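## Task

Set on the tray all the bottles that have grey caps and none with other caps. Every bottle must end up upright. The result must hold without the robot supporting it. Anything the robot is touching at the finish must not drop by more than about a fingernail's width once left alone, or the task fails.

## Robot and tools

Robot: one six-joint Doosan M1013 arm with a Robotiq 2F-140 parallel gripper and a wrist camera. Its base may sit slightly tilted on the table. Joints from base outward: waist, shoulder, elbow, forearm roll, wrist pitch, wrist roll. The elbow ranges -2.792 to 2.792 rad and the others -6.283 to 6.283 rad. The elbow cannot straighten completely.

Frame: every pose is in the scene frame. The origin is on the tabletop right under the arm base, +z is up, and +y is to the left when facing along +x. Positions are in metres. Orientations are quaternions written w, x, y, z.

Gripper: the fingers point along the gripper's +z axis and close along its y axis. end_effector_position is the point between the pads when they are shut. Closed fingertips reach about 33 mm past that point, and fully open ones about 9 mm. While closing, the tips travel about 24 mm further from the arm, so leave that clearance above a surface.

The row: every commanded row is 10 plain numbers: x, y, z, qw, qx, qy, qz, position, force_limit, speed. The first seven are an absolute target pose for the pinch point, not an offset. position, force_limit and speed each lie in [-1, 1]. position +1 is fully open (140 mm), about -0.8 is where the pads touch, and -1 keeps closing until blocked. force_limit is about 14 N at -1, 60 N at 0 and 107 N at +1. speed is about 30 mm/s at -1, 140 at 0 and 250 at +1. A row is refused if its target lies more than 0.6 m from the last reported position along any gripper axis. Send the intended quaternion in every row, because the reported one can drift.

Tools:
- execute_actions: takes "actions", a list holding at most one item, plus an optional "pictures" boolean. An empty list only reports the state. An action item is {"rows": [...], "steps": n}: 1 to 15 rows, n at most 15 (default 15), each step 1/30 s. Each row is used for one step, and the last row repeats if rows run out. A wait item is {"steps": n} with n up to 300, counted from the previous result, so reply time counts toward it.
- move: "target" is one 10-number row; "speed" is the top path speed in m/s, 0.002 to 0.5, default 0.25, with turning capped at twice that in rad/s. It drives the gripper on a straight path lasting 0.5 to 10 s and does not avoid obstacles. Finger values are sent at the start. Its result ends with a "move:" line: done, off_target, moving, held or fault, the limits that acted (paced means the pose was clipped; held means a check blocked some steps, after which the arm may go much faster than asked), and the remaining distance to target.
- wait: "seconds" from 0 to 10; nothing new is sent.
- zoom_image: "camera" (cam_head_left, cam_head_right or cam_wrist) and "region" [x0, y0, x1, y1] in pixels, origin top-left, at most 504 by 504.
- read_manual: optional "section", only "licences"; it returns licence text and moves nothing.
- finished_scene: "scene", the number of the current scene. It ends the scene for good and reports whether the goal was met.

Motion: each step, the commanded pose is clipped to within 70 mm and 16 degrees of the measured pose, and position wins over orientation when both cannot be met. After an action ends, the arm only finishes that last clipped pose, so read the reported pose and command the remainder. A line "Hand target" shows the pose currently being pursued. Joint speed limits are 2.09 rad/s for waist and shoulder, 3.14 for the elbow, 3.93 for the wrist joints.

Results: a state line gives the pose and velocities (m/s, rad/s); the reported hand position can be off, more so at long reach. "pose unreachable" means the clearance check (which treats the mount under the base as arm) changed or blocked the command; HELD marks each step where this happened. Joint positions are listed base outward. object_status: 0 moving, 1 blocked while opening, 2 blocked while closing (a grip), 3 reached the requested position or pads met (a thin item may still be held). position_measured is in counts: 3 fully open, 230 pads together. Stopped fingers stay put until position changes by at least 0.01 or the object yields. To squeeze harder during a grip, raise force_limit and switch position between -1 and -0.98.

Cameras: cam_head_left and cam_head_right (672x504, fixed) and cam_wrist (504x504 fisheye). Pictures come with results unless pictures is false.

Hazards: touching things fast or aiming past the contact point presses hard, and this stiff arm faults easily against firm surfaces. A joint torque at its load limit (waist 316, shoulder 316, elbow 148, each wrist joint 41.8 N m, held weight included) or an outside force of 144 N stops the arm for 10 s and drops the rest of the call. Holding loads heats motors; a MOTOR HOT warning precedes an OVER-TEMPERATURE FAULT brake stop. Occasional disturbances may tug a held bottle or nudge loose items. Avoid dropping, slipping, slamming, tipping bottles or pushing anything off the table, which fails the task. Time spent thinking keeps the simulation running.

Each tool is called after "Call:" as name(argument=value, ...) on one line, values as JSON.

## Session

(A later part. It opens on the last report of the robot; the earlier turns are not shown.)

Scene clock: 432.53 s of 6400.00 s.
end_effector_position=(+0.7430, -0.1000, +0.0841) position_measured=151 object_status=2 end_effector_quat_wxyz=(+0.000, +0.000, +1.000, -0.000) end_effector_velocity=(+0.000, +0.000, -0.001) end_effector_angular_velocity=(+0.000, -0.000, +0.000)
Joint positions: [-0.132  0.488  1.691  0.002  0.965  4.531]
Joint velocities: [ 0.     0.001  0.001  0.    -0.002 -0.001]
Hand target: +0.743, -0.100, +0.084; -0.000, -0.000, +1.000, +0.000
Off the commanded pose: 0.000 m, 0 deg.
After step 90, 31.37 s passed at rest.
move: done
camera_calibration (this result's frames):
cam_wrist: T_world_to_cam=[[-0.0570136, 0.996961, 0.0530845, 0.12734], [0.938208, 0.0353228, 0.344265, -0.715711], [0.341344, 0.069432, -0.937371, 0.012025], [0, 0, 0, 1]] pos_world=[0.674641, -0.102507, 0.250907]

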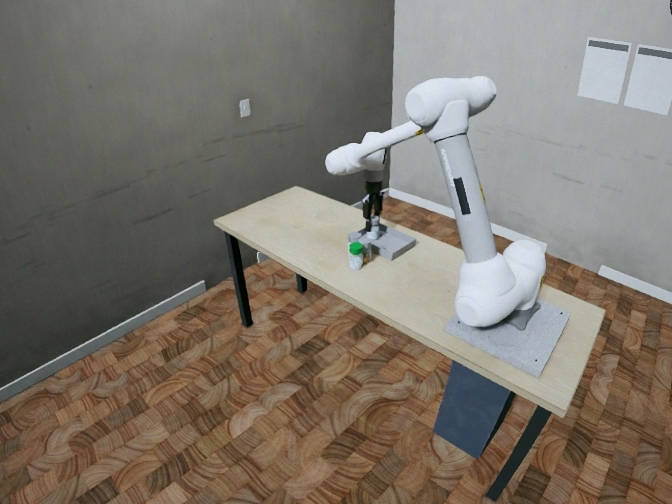

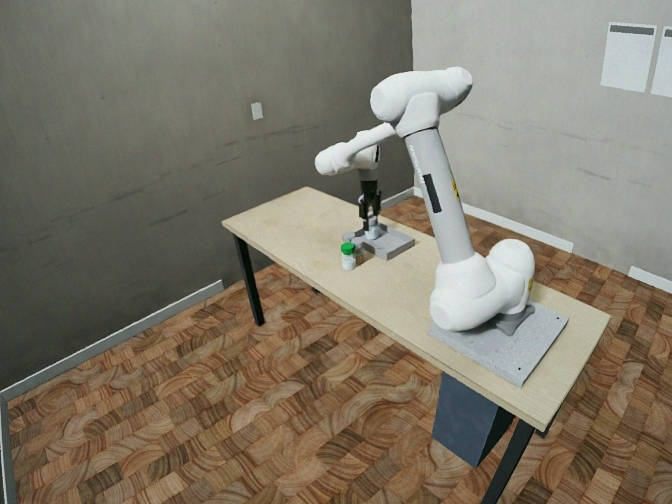

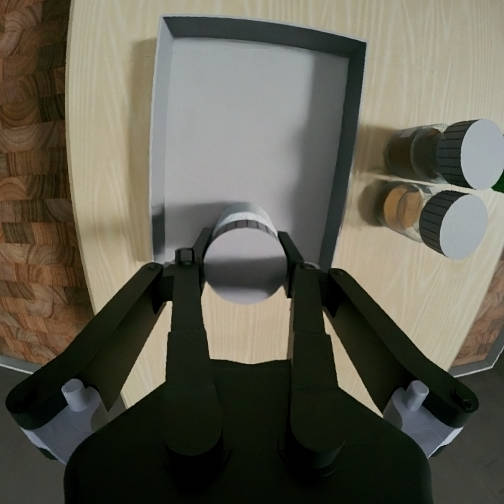

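Call:
zoom_image(camera="cam_wrist", region=[185, 195, 305, 315])

Call:
execute_actions(actions=[{"rows": [[0.743, -0.10, 0.084, 0, 0, 1, 0, 0.04, -0.6, -0.6]], "steps": 15}])

Call:
zoom_image(camera="cam_wrist", region=[185, 195, 305, 315])

Region (185, 195, 305, 315) of cam_wrist's 504x504 image, scaled by 4.200, with more detail than that image has.

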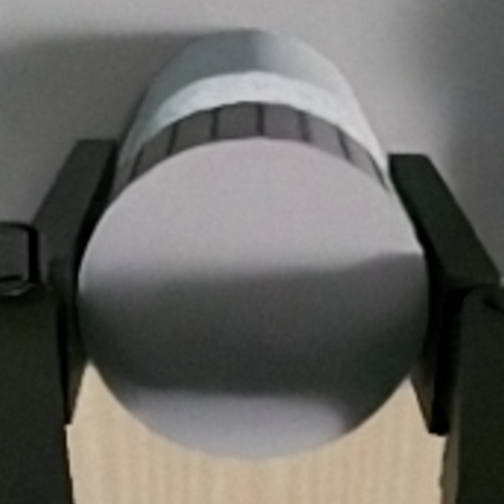

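Scene clock: 439.07 s of 6400.00 s.
end_effector_position=(+0.7430, -0.1000, +0.0840) position_measured=124 object_status=3 end_effector_quat_wxyz=(-0.000, -0.000, +1.000, +0.000) end_effector_velocity=(-0.001, -0.000, -0.000) end_effector_angular_velocity=(-0.000, +0.000, +0.001)
Joint positions: [-0.132  0.488  1.691  0.002  0.964  4.531]
Joint velocities: [-0.    -0.     0.001 -0.    -0.    -0.001]
Hand target: +0.743, -0.100, +0.084; +0.000, -0.000, +1.000, -0.000
Off the commanded pose: 0.000 m, 0 deg.
Steps of this call (steps 1 to 90: nothing new was sent; then 3.03 s passed at rest; steps 91 to 105: all 15 steps of this action). Readings (end_effector_position | what the end effector reports):
91: (+0.7430, -0.1000, +0.0840) | position_measured=151 object_status=0
92: (+0.7430, -0.1000, +0.0840) | position_measured=151 object_status=0
94: (+0.7430, -0.1000, +0.0840) | position_measured=141 object_status=0
98: (+0.7430, -0.1000, +0.0840) | position_measured=125 object_status=0
105: the state above
camera_calibration (this result's frames):
cam_wrist: T_world_to_cam=[[-0.0570415, 0.996959, 0.0530882, 0.127342], [0.938212, 0.0353489, 0.34425, -0.715691], [0.341326, 0.0694445, -0.937376, 0.0119819], [0, 0, 0, 1]] pos_world=[0.674644, -0.102488, 0.250848]

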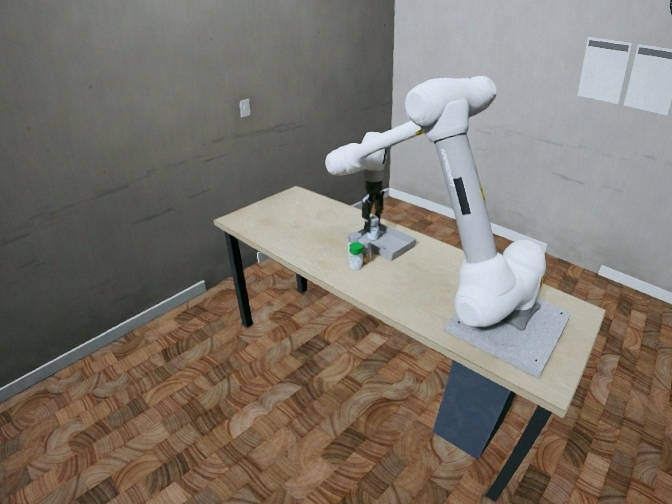

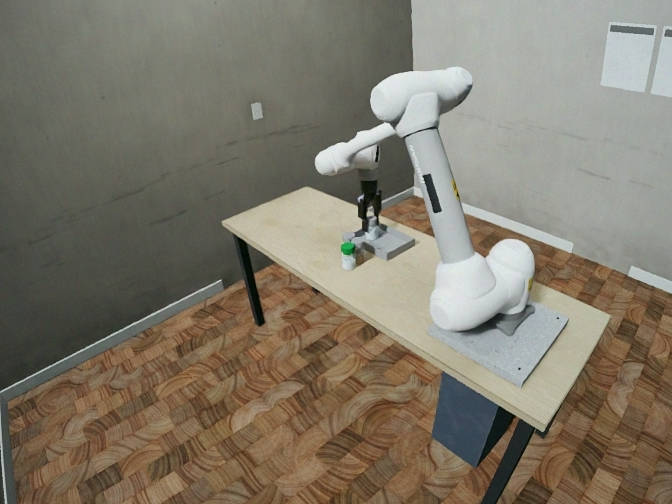

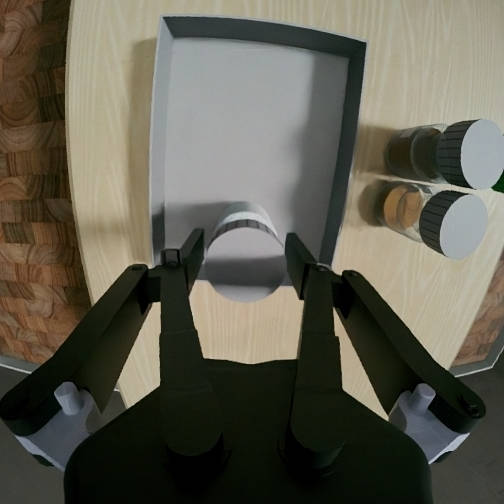

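Region (185, 195, 305, 315) of cam_wrist's 504x504 image, scaled by 4.200, with more detail than that image has.

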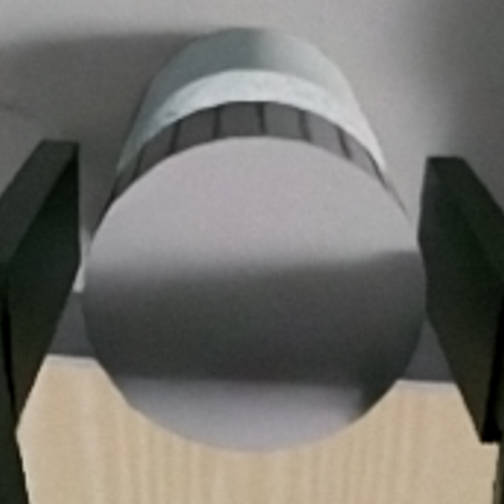

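Call:
move(target=[0.743, -0.10, 0.145, 0, 0, 1, 0, 0.04, 0, -0.6], speed=0.12)

Call:
move(target=[0.705, 0.069, 0.145, 0, 0, 1, 0, 0.04, 0, -0.6], speed=0.2)

Call:
zoom_image(camera="cam_wrist", region=[140, 90, 350, 300])

Scene clock: 456.40 s of 6400.00 s.
end_effector_position=(+0.7431, -0.1000, +0.1449) position_measured=124 object_status=3 end_effector_quat_wxyz=(-0.000, -0.000, +1.000, +0.000) end_effector_velocity=(-0.001, -0.000, +0.001) end_effector_angular_velocity=(+0.000, +0.001, -0.001)
Joint positions: [-0.132  0.436  1.645  0.002  1.063  4.531]
Joint velocities: [-0.    -0.001  0.    -0.     0.002  0.001]
Hand target: +0.743, -0.100, +0.145; +0.000, +0.000, +1.000, -0.000
Off the commanded pose: 0.000 m, 0 deg.
After step 90, 13.47 s passed at rest.
move: done
camera_calibration (this result's frames):
cam_wrist: T_world_to_cam=[[-0.0571005, 0.996956, 0.0530886, 0.124128], [0.938216, 0.0354056, 0.344233, -0.736743], [0.341305, 0.0694644, -0.937382, 0.0690846], [0, 0, 0, 1]] pos_world=[0.674734, -0.102464, 0.31178]

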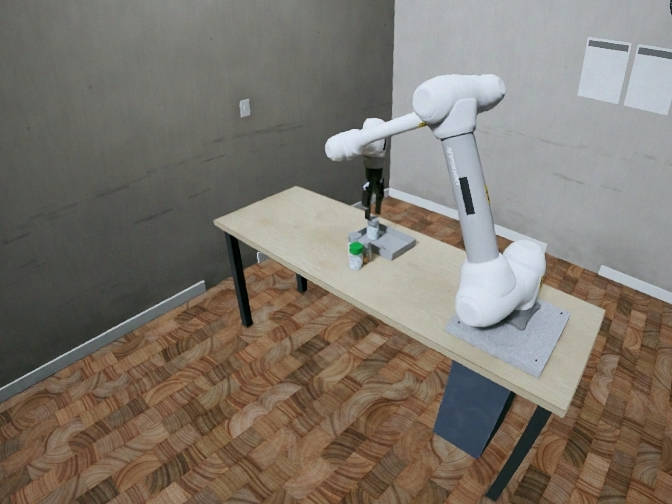

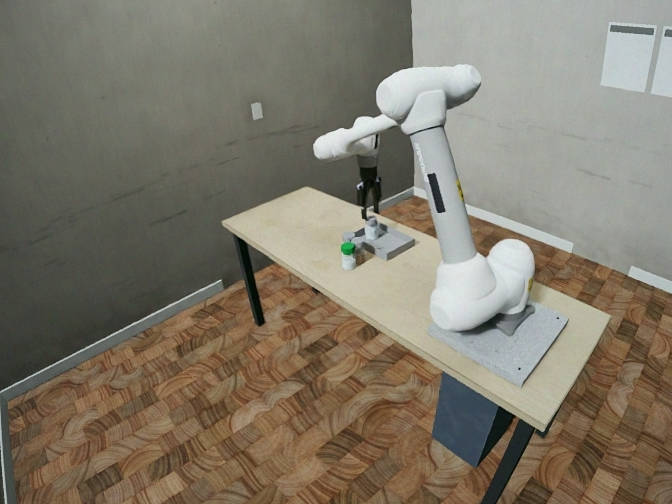

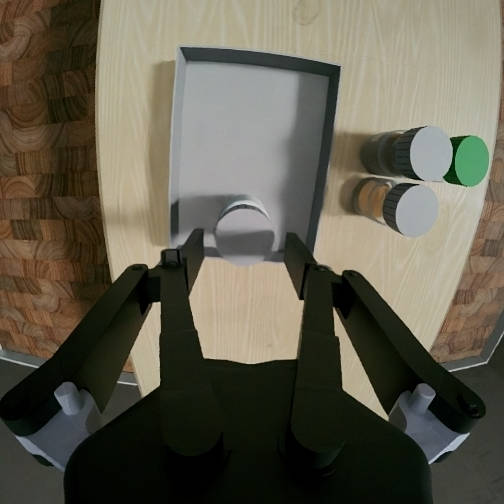

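Scene clock: 457.70 s of 6400.00 s.
end_effector_position=(+0.7050, +0.0690, +0.1451) position_measured=124 object_status=3 end_effector_quat_wxyz=(-0.000, +0.000, +1.000, -0.000) end_effector_velocity=(+0.000, +0.001, +0.000) end_effector_angular_velocity=(+0.000, -0.001, -0.001)
Joint positions: [0.096 0.377 1.733 0.002 1.033 4.759]
Joint velocities: [ 0.001 -0.    -0.     0.    -0.001  0.001]
Hand target: +0.705, +0.069, +0.145; -0.000, -0.000, +1.000, -0.000
Off the commanded pose: 0.000 m, 0 deg.
move: done
camera_calibration (this result's frames):
cam_wrist: T_world_to_cam=[[-0.0570017, 0.996967, 0.0529813, -0.0465449], [0.938213, 0.0353483, 0.344247, -0.707032], [0.341331, 0.0693304, -0.937383, 0.0704645], [0, 0, 0, 1]] pos_world=[0.636642, 0.0665108, 0.311912]

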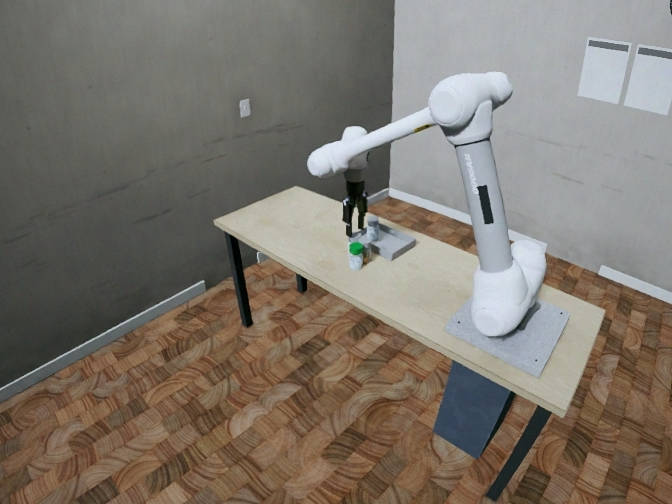

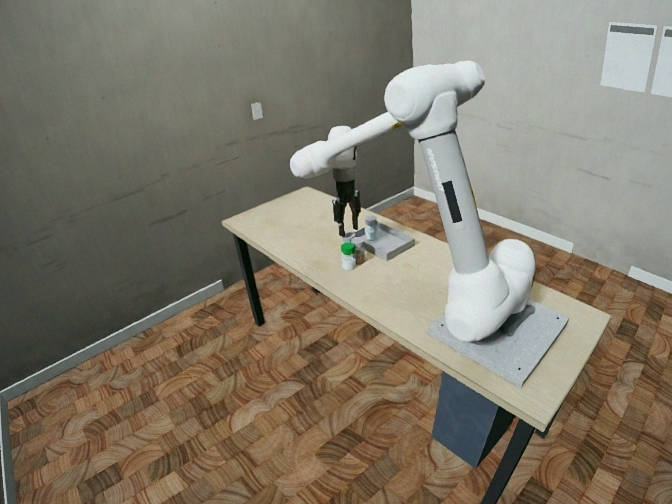

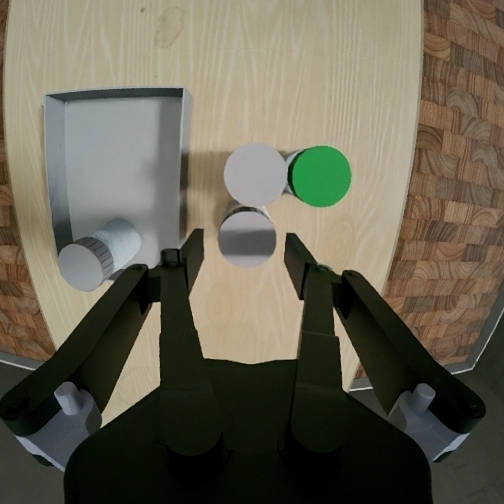

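Region (140, 90, 350, 300) of cam_wrist's 504x504 image, scaled by 2.400, with more detail than that image has.

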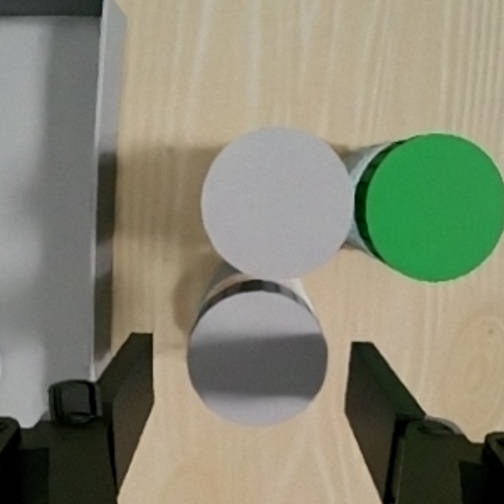

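Call:
move(target=[0.705, 0.072, 0.078, 0, 0, 1, 0, 0.04, 0, -0.6], speed=0.08)

Call:
execute_actions(actions=[{"rows": [[0.705, 0.072, 0.078, 0, 0, 1, 0, -1, 0.1, -0.6]], "steps": 15}])

Scene clock: 474.87 s of 6400.00 s.
end_effector_position=(+0.7049, +0.0720, +0.0781) position_measured=124 object_status=3 end_effector_quat_wxyz=(+0.000, +0.000, +1.000, +0.000) end_effector_velocity=(+0.000, -0.000, -0.001) end_effector_angular_velocity=(+0.000, -0.000, +0.001)
Joint positions: [0.101 0.439 1.783 0.002 0.921 4.763]
Joint velocities: [-0.     0.001  0.001  0.    -0.002 -0.001]
Hand target: +0.705, +0.072, +0.078; -0.000, -0.000, +1.000, -0.000
Off the commanded pose: 0.000 m, 0 deg.
After step 90, 12.97 s passed at rest.
move: done
camera_calibration (this result's frames):
cam_wrist: T_world_to_cam=[[-0.0570394, 0.996959, 0.0530886, -0.0459876], [0.938202, 0.0353446, 0.34428, -0.684002], [0.341356, 0.0694453, -0.937365, 0.00744501], [0, 0, 0, 1]] pos_world=[0.636567, 0.0695065, 0.244908]

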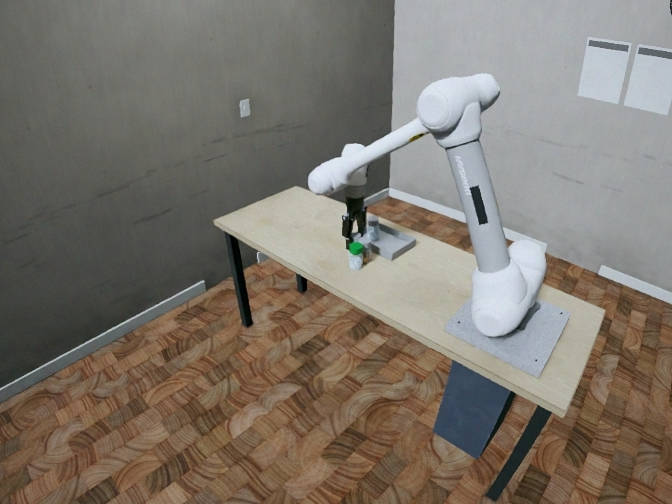

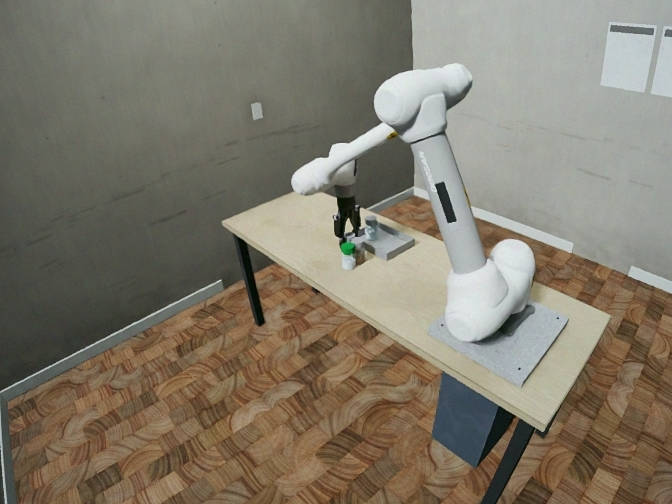

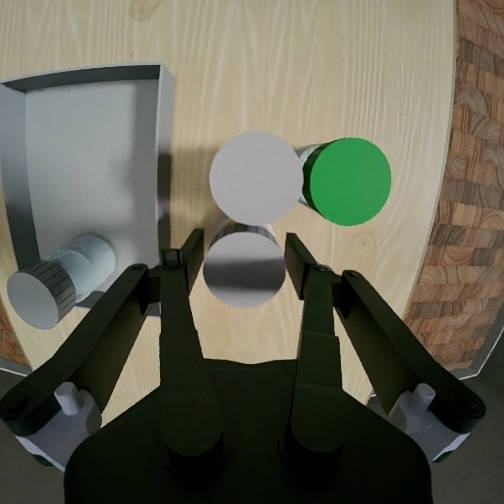

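Scene clock: 475.37 s of 6400.00 s.
end_effector_position=(+0.7050, +0.0720, +0.0780) position_measured=151 object_status=0 end_effector_quat_wxyz=(+0.000, +0.000, +1.000, +0.000) end_effector_velocity=(+0.001, +0.000, -0.000) end_effector_angular_velocity=(+0.001, -0.001, -0.001)
Joint positions: [0.101 0.439 1.783 0.002 0.921 4.763]
Joint velocities: [-0.     0.    -0.001  0.001 -0.001  0.   ]
Hand target: +0.705, +0.072, +0.078; +0.000, +0.000, +1.000, +0.000
Off the commanded pose: 0.000 m, 0 deg.
Steps of this call (steps 1 to 15: all 15 steps of this action). Readings (end_effector_position | what the end effector reports):
1: (+0.7049, +0.0720, +0.0780) | position_measured=124 object_status=0
2: (+0.7049, +0.0720, +0.0780) | position_measured=125 object_status=0
4: (+0.7049, +0.0720, +0.0780) | position_measured=133 object_status=0
8: (+0.7049, +0.0720, +0.0779) | position_measured=149 object_status=0
15: the state above
camera_calibration (this result's frames):
cam_wrist: T_world_to_cam=[[-0.0570308, 0.996959, 0.0531005, -0.045997], [0.938206, 0.0353333, 0.344269, -0.68405], [0.341346, 0.0694531, -0.937368, 0.00737105], [0, 0, 0, 1]] pos_world=[0.63664, 0.0695149, 0.244849]

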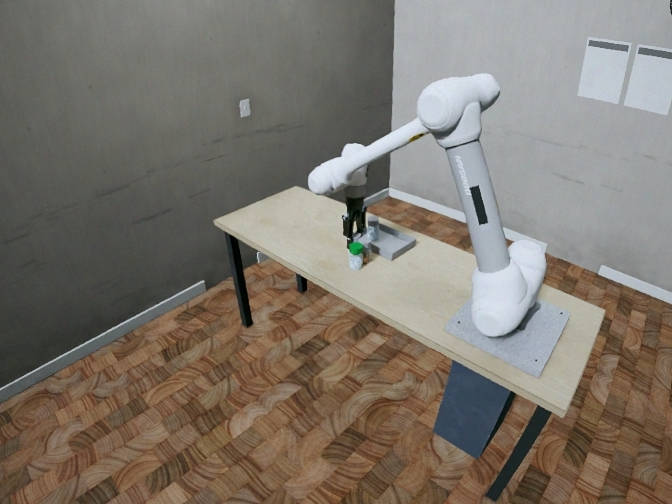

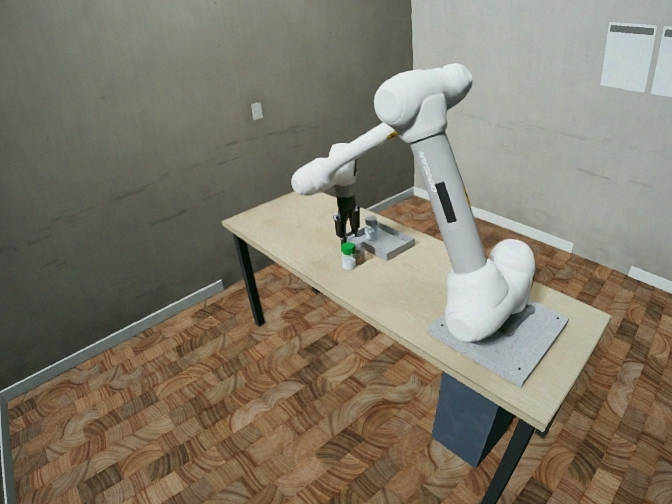

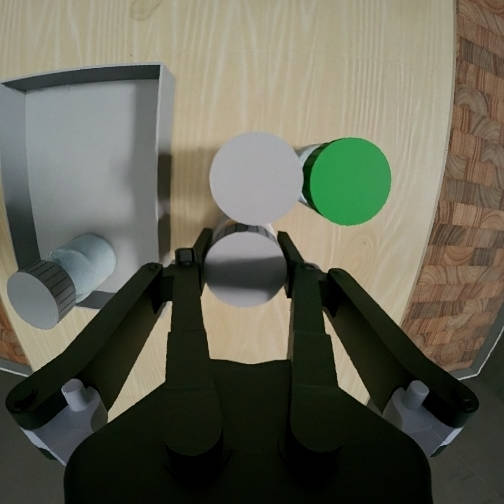

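Call:
move(target=[0.706, 0.072, 0.14, 0, 0, 1, 0, -1, 0.1, -0.6], speed=0.1)

Call:
move(target=[0.668, -0.097, 0.14, 0, 0, 1, 0, -1, 0.1, -0.6], speed=0.18)

Scene clock: 489.27 s of 6400.00 s.
end_effector_position=(+0.7061, +0.0720, +0.1399) position_measured=151 object_status=2 end_effector_quat_wxyz=(-0.000, -0.000, +1.000, -0.000) end_effector_velocity=(-0.000, -0.001, +0.001) end_effector_angular_velocity=(-0.001, +0.001, -0.001)
Joint positions: [0.101 0.383 1.734 0.002 1.026 4.763]
Joint velocities: [-0.001 -0.    -0.001 -0.001  0.003  0.   ]
Hand target: +0.706, +0.072, +0.140; +0.000, +0.000, +1.000, -0.000
Off the commanded pose: 0.000 m, 0 deg.
After step 90, 9.93 s passed at rest.
move: done
camera_calibration (this result's frames):
cam_wrist: T_world_to_cam=[[-0.057049, 0.996959, 0.05308, -0.0492088], [0.938217, 0.0353597, 0.344236, -0.706394], [0.341313, 0.0694389, -0.937381, 0.0650866], [0, 0, 0, 1]] pos_world=[0.637729, 0.0695176, 0.30679]

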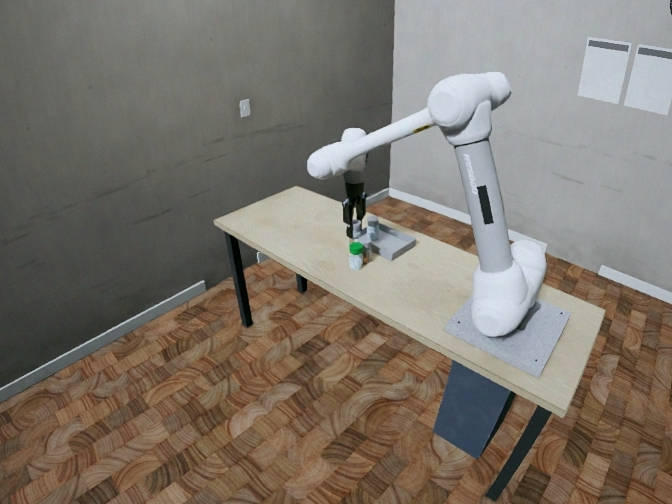

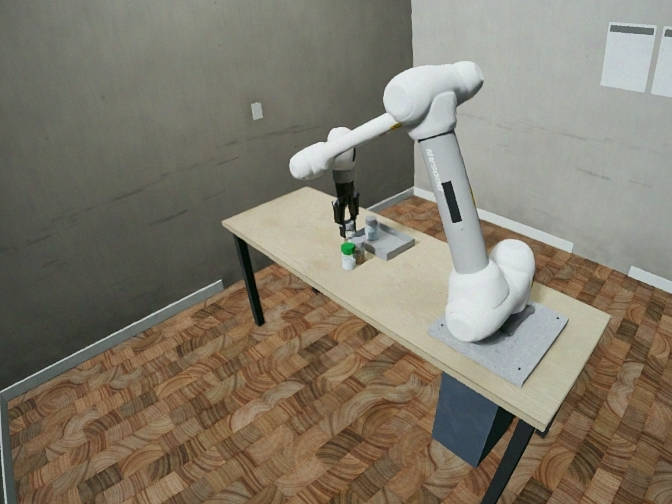

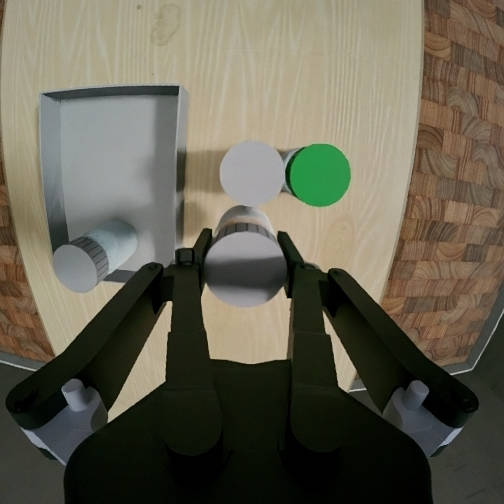

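Scene clock: 490.67 s of 6400.00 s.
end_effector_position=(+0.6680, -0.0970, +0.1400) position_measured=151 object_status=2 end_effector_quat_wxyz=(+0.000, -0.000, +1.000, +0.000) end_effector_velocity=(-0.000, -0.001, +0.000) end_effector_angular_velocity=(-0.000, -0.000, -0.001)
Joint positions: [-0.148  0.335  1.804  0.002  1.004  4.515]
Joint velocities: [-0.002 -0.    -0.001 -0.     0.001 -0.001]
Hand target: +0.668, -0.097, +0.140; +0.000, -0.000, +1.000, +0.000
Off the commanded pose: 0.000 m, 0 deg.
move: done
camera_calibration (this result's frames):
cam_wrist: T_world_to_cam=[[-0.0570722, 0.996952, 0.0531993, 0.117117], [0.938206, 0.0353384, 0.344268, -0.664774], [0.341339, 0.0695601, -0.937363, 0.089906], [0, 0, 0, 1]] pos_world=[0.599691, -0.0995223, 0.306905]

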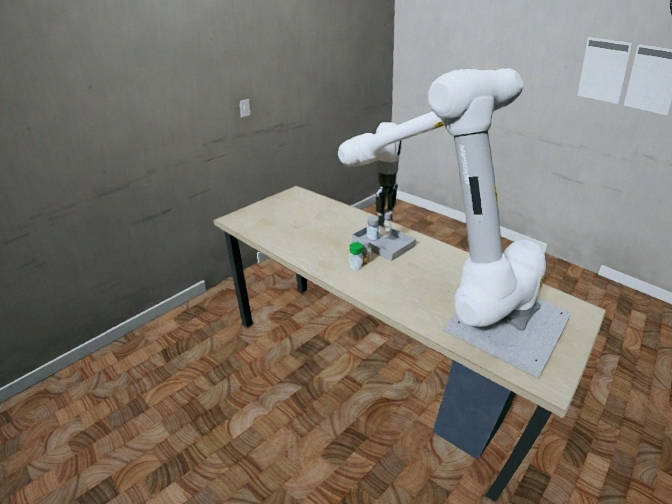

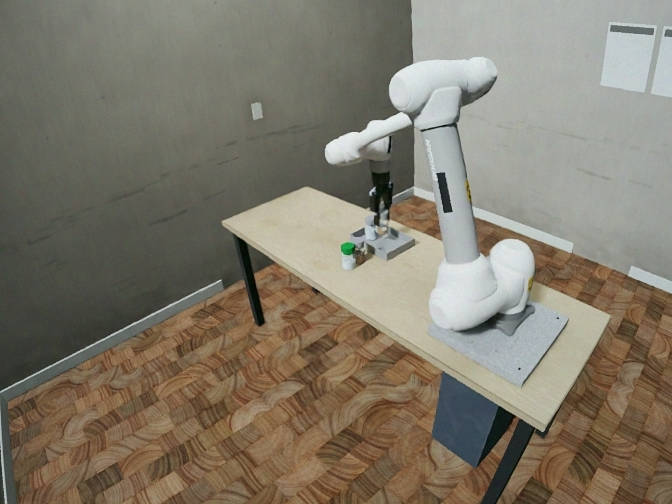

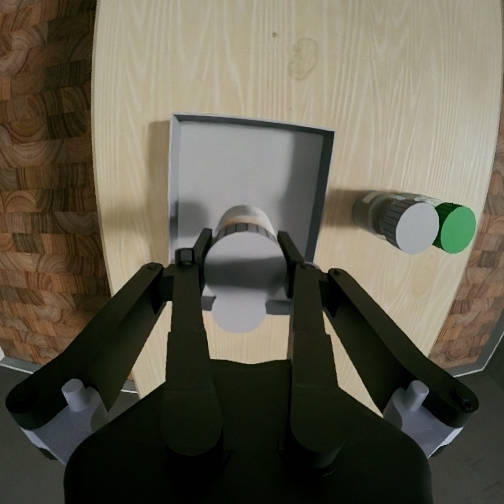

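Call:
move(target=[0.668, -0.097, 0.083, 0, 0, 1, 0, -0.98, -0.4, -0.6], speed=0.06)

Call:
zoom_image(camera="cam_wrist", region=[185, 195, 305, 315])

Call:
execute_actions(actions=[{"rows": [[0.668, -0.097, 0.083, 0, 0, 1, 0, 0.04, -0.4, -0.6]], "steps": 12}])

Call:
zoom_image(camera="cam_wrist", region=[185, 195, 305, 315])

Scene clock: 501.60 s of 6400.00 s.
end_effector_position=(+0.6679, -0.0970, +0.0831) position_measured=151 object_status=2 end_effector_quat_wxyz=(+0.000, +0.000, +1.000, -0.000) end_effector_velocity=(-0.000, +0.000, -0.001) end_effector_angular_velocity=(+0.000, +0.001, +0.001)
Joint positions: [-0.147  0.39   1.848  0.002  0.905  4.515]
Joint velocities: [ 0.     0.001  0.     0.    -0.    -0.   ]
Hand target: +0.668, -0.097, +0.083; -0.000, -0.000, +1.000, +0.000
Off the commanded pose: 0.000 m, 0 deg.
After step 90, 6.67 s passed at rest.
move: done
camera_calibration (this result's frames):
cam_wrist: T_world_to_cam=[[-0.0570386, 0.99696, 0.0530827, 0.120108], [0.938202, 0.0353459, 0.344278, -0.645057], [0.341355, 0.0694394, -0.937366, 0.0365073], [0, 0, 0, 1]] pos_world=[0.599583, -0.0994775, 0.249924]

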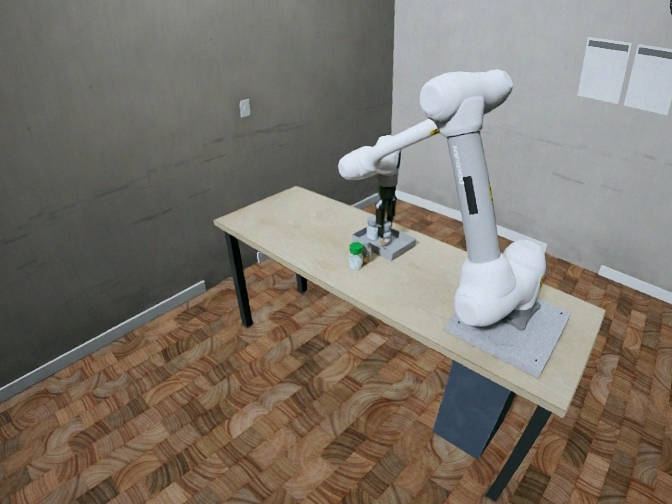

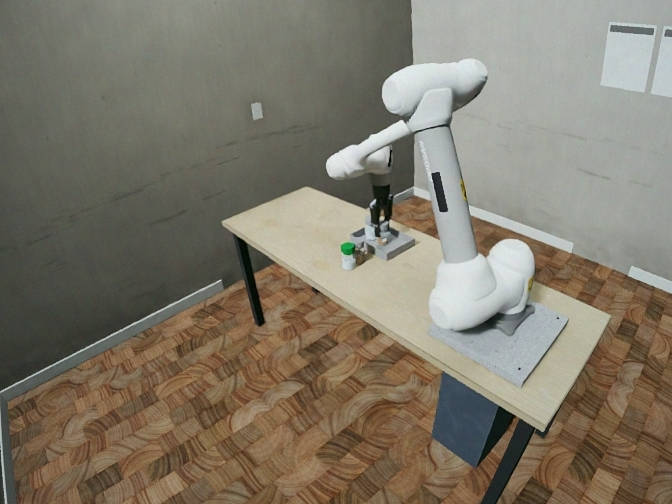

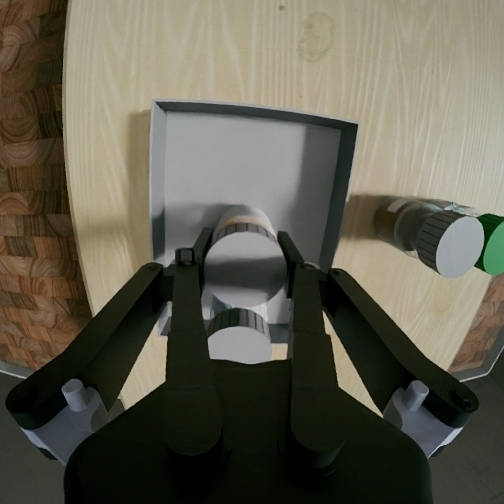

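Region (185, 195, 305, 315) of cam_wrist's 504x504 image, scaled by 4.200, with more detail than that image has.

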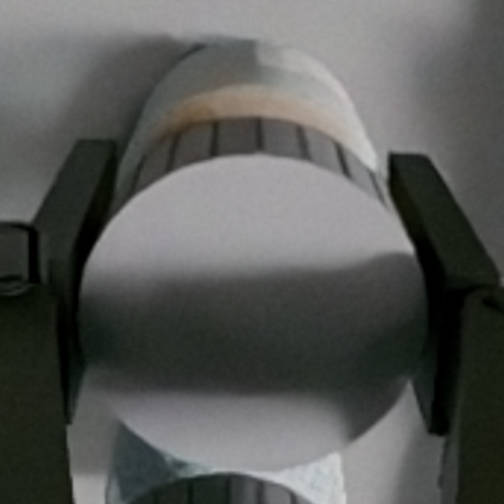

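Scene clock: 502.00 s of 6400.00 s.
end_effector_position=(+0.6679, -0.0970, +0.0829) position_measured=124 object_status=0 end_effector_quat_wxyz=(-0.000, -0.000, +1.000, +0.000) end_effector_velocity=(+0.001, +0.000, +0.000) end_effector_angular_velocity=(-0.000, -0.002, +0.001)
Joint positions: [-0.147  0.39   1.848  0.002  0.905  4.515]
Joint velocities: [ 0.001  0.    -0.001 -0.    -0.001 -0.   ]
Hand target: +0.668, -0.097, +0.083; +0.000, -0.000, +1.000, -0.000
Off the commanded pose: 0.000 m, 0 deg.
Steps of this call (steps 1 to 12: all 12 steps of this action). Readings (end_effector_position | what the end effector reports):
1: (+0.6679, -0.0970, +0.0830) | position_measured=151 object_status=0
2: (+0.6679, -0.0970, +0.0830) | position_measured=151 object_status=0
4: (+0.6679, -0.0970, +0.0830) | position_measured=141 object_status=0
8: (+0.6679, -0.0970, +0.0830) | position_measured=125 object_status=0
12: the state above
camera_calibration (this result's frames):
cam_wrist: T_world_to_cam=[[-0.0570367, 0.996958, 0.0531108, 0.120108], [0.938248, 0.0353438, 0.344154, -0.645026], [0.34123, 0.0694605, -0.93741, 0.0364861], [0, 0, 0, 1]] pos_world=[0.599594, -0.0994794, 0.249812]

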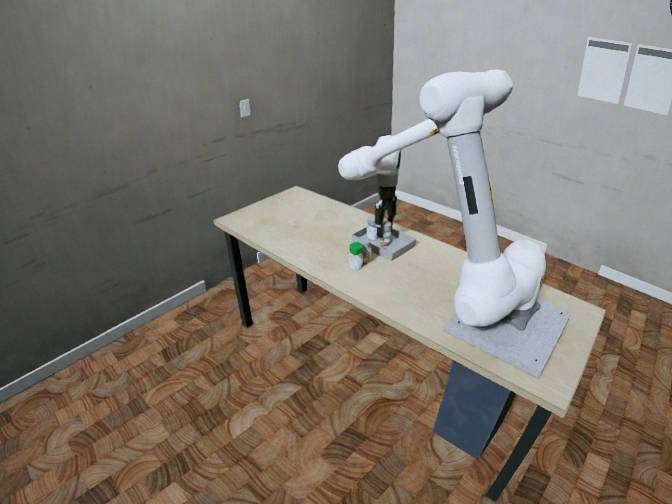

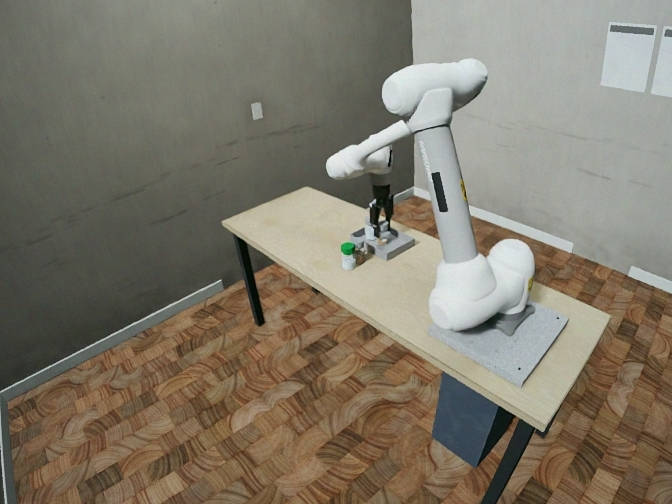

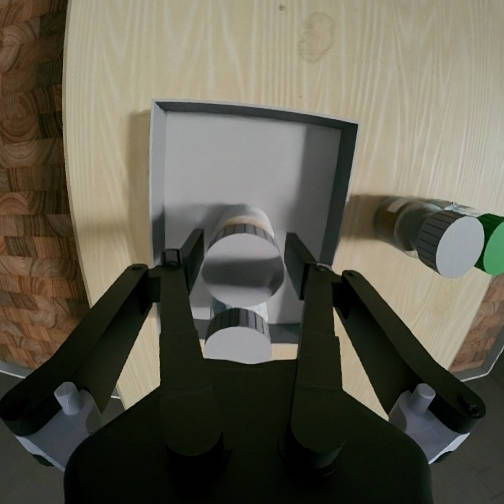

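Region (185, 195, 305, 315) of cam_wrist's 504x504 image, scaled by 4.200, with more detail than that image has.

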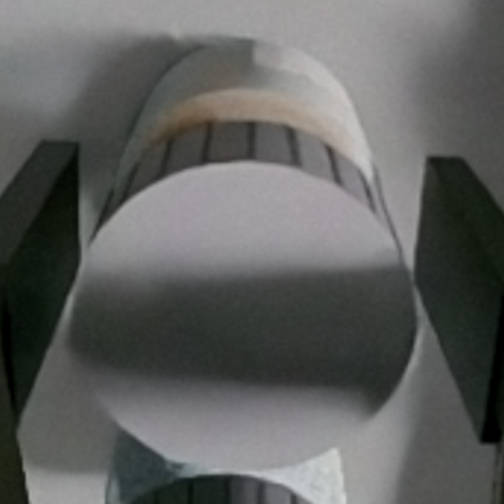

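Call:
move(target=[0.668, -0.097, 0.145, 0, 0, 1, 0, 0.04, 0, -0.6], speed=0.12)

Call:
move(target=[0.6475, 0.0735, 0.145, 0, 0.3827, 0.9239, 0, 0.04, 0, -0.6], speed=0.3)

Call:
zoom_image(camera="cam_wrist", region=[140, 90, 350, 300])

Scene clock: 538.37 s of 6400.00 s.
end_effector_position=(+0.6681, -0.0970, +0.1449) position_measured=124 object_status=3 end_effector_quat_wxyz=(-0.000, -0.000, +1.000, -0.000) end_effector_velocity=(+0.001, -0.001, +0.002) end_effector_angular_velocity=(+0.000, -0.002, -0.002)
Joint positions: [-0.148  0.331  1.8    0.002  1.012  4.515]
Joint velocities: [-0.001 -0.001 -0.002  0.001  0.001  0.001]
Hand target: +0.668, -0.097, +0.145; +0.000, +0.000, +1.000, -0.000
Off the commanded pose: 0.000 m, 0 deg.
After step 90, 32.50 s passed at rest.
move: done
camera_calibration (this result's frames):
cam_wrist: T_world_to_cam=[[-0.0571064, 0.996956, 0.053085, 0.116863], [0.938216, 0.0354124, 0.344233, -0.666483], [0.341305, 0.0694631, -0.937382, 0.0944748], [0, 0, 0, 1]] pos_world=[0.599734, -0.0994676, 0.311781]

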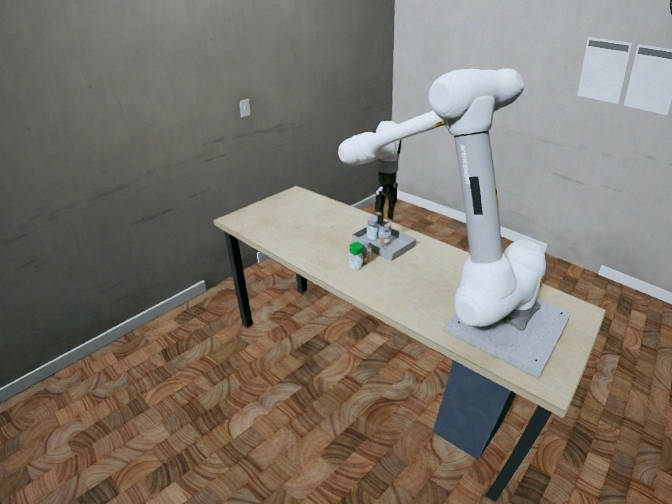

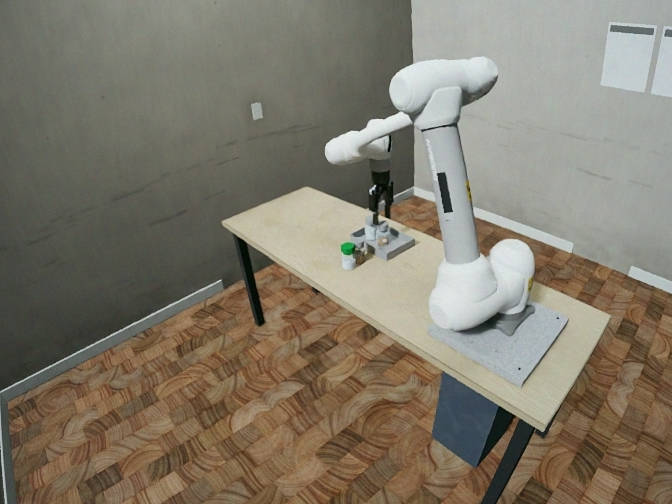

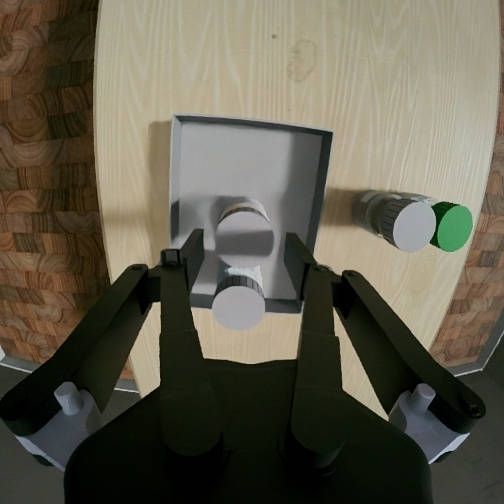

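Scene clock: 540.10 s of 6400.00 s.
end_effector_position=(+0.6474, +0.0735, +0.1450) position_measured=124 object_status=3 end_effector_quat_wxyz=(+0.000, +0.383, +0.924, +0.000) end_effector_velocity=(+0.000, -0.000, +0.001) end_effector_angular_velocity=(-0.002, +0.001, -0.004)
Joint positions: [0.108 0.297 1.847 0.002 0.999 5.555]
Joint velocities: [ 0.001  0.001 -0.002 -0.002  0.002  0.006]
Hand target: +0.647, +0.074, +0.145; +0.000, +0.383, +0.924, -0.000
Off the commanded pose: 0.000 m, 0 deg.
move: done
camera_calibration (this result's frames):
cam_wrist: T_world_to_cam=[[0.664462, 0.745432, 0.0531132, -0.502976], [0.688524, -0.638268, 0.344309, -0.442034], [0.29056, -0.192211, -0.937353, 0.141862], [0, 0, 0, 1]] pos_world=[0.597341, 0.120066, 0.311886]

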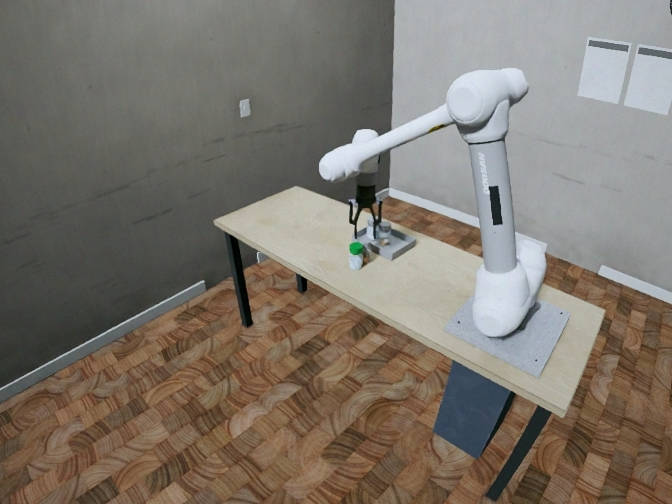

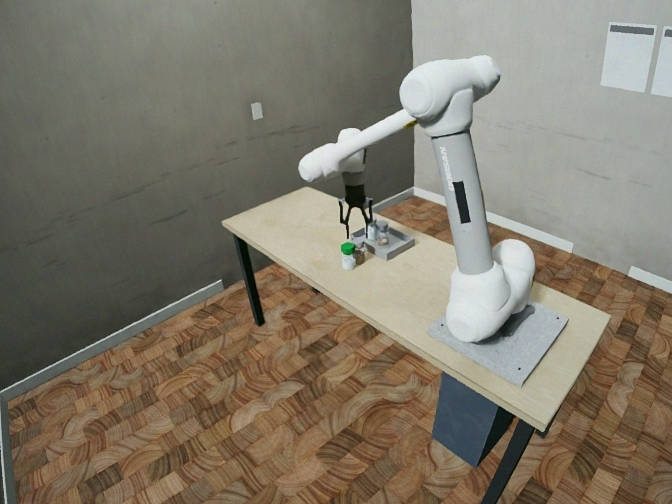

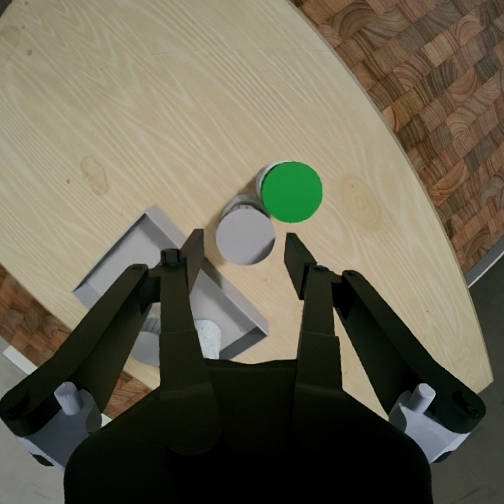

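Region (140, 90, 350, 300) of cam_wrist's 504x504 image, scaled by 2.400, with more detail than that image has.

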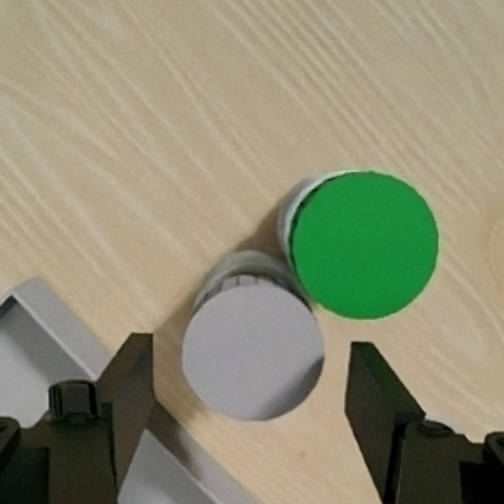

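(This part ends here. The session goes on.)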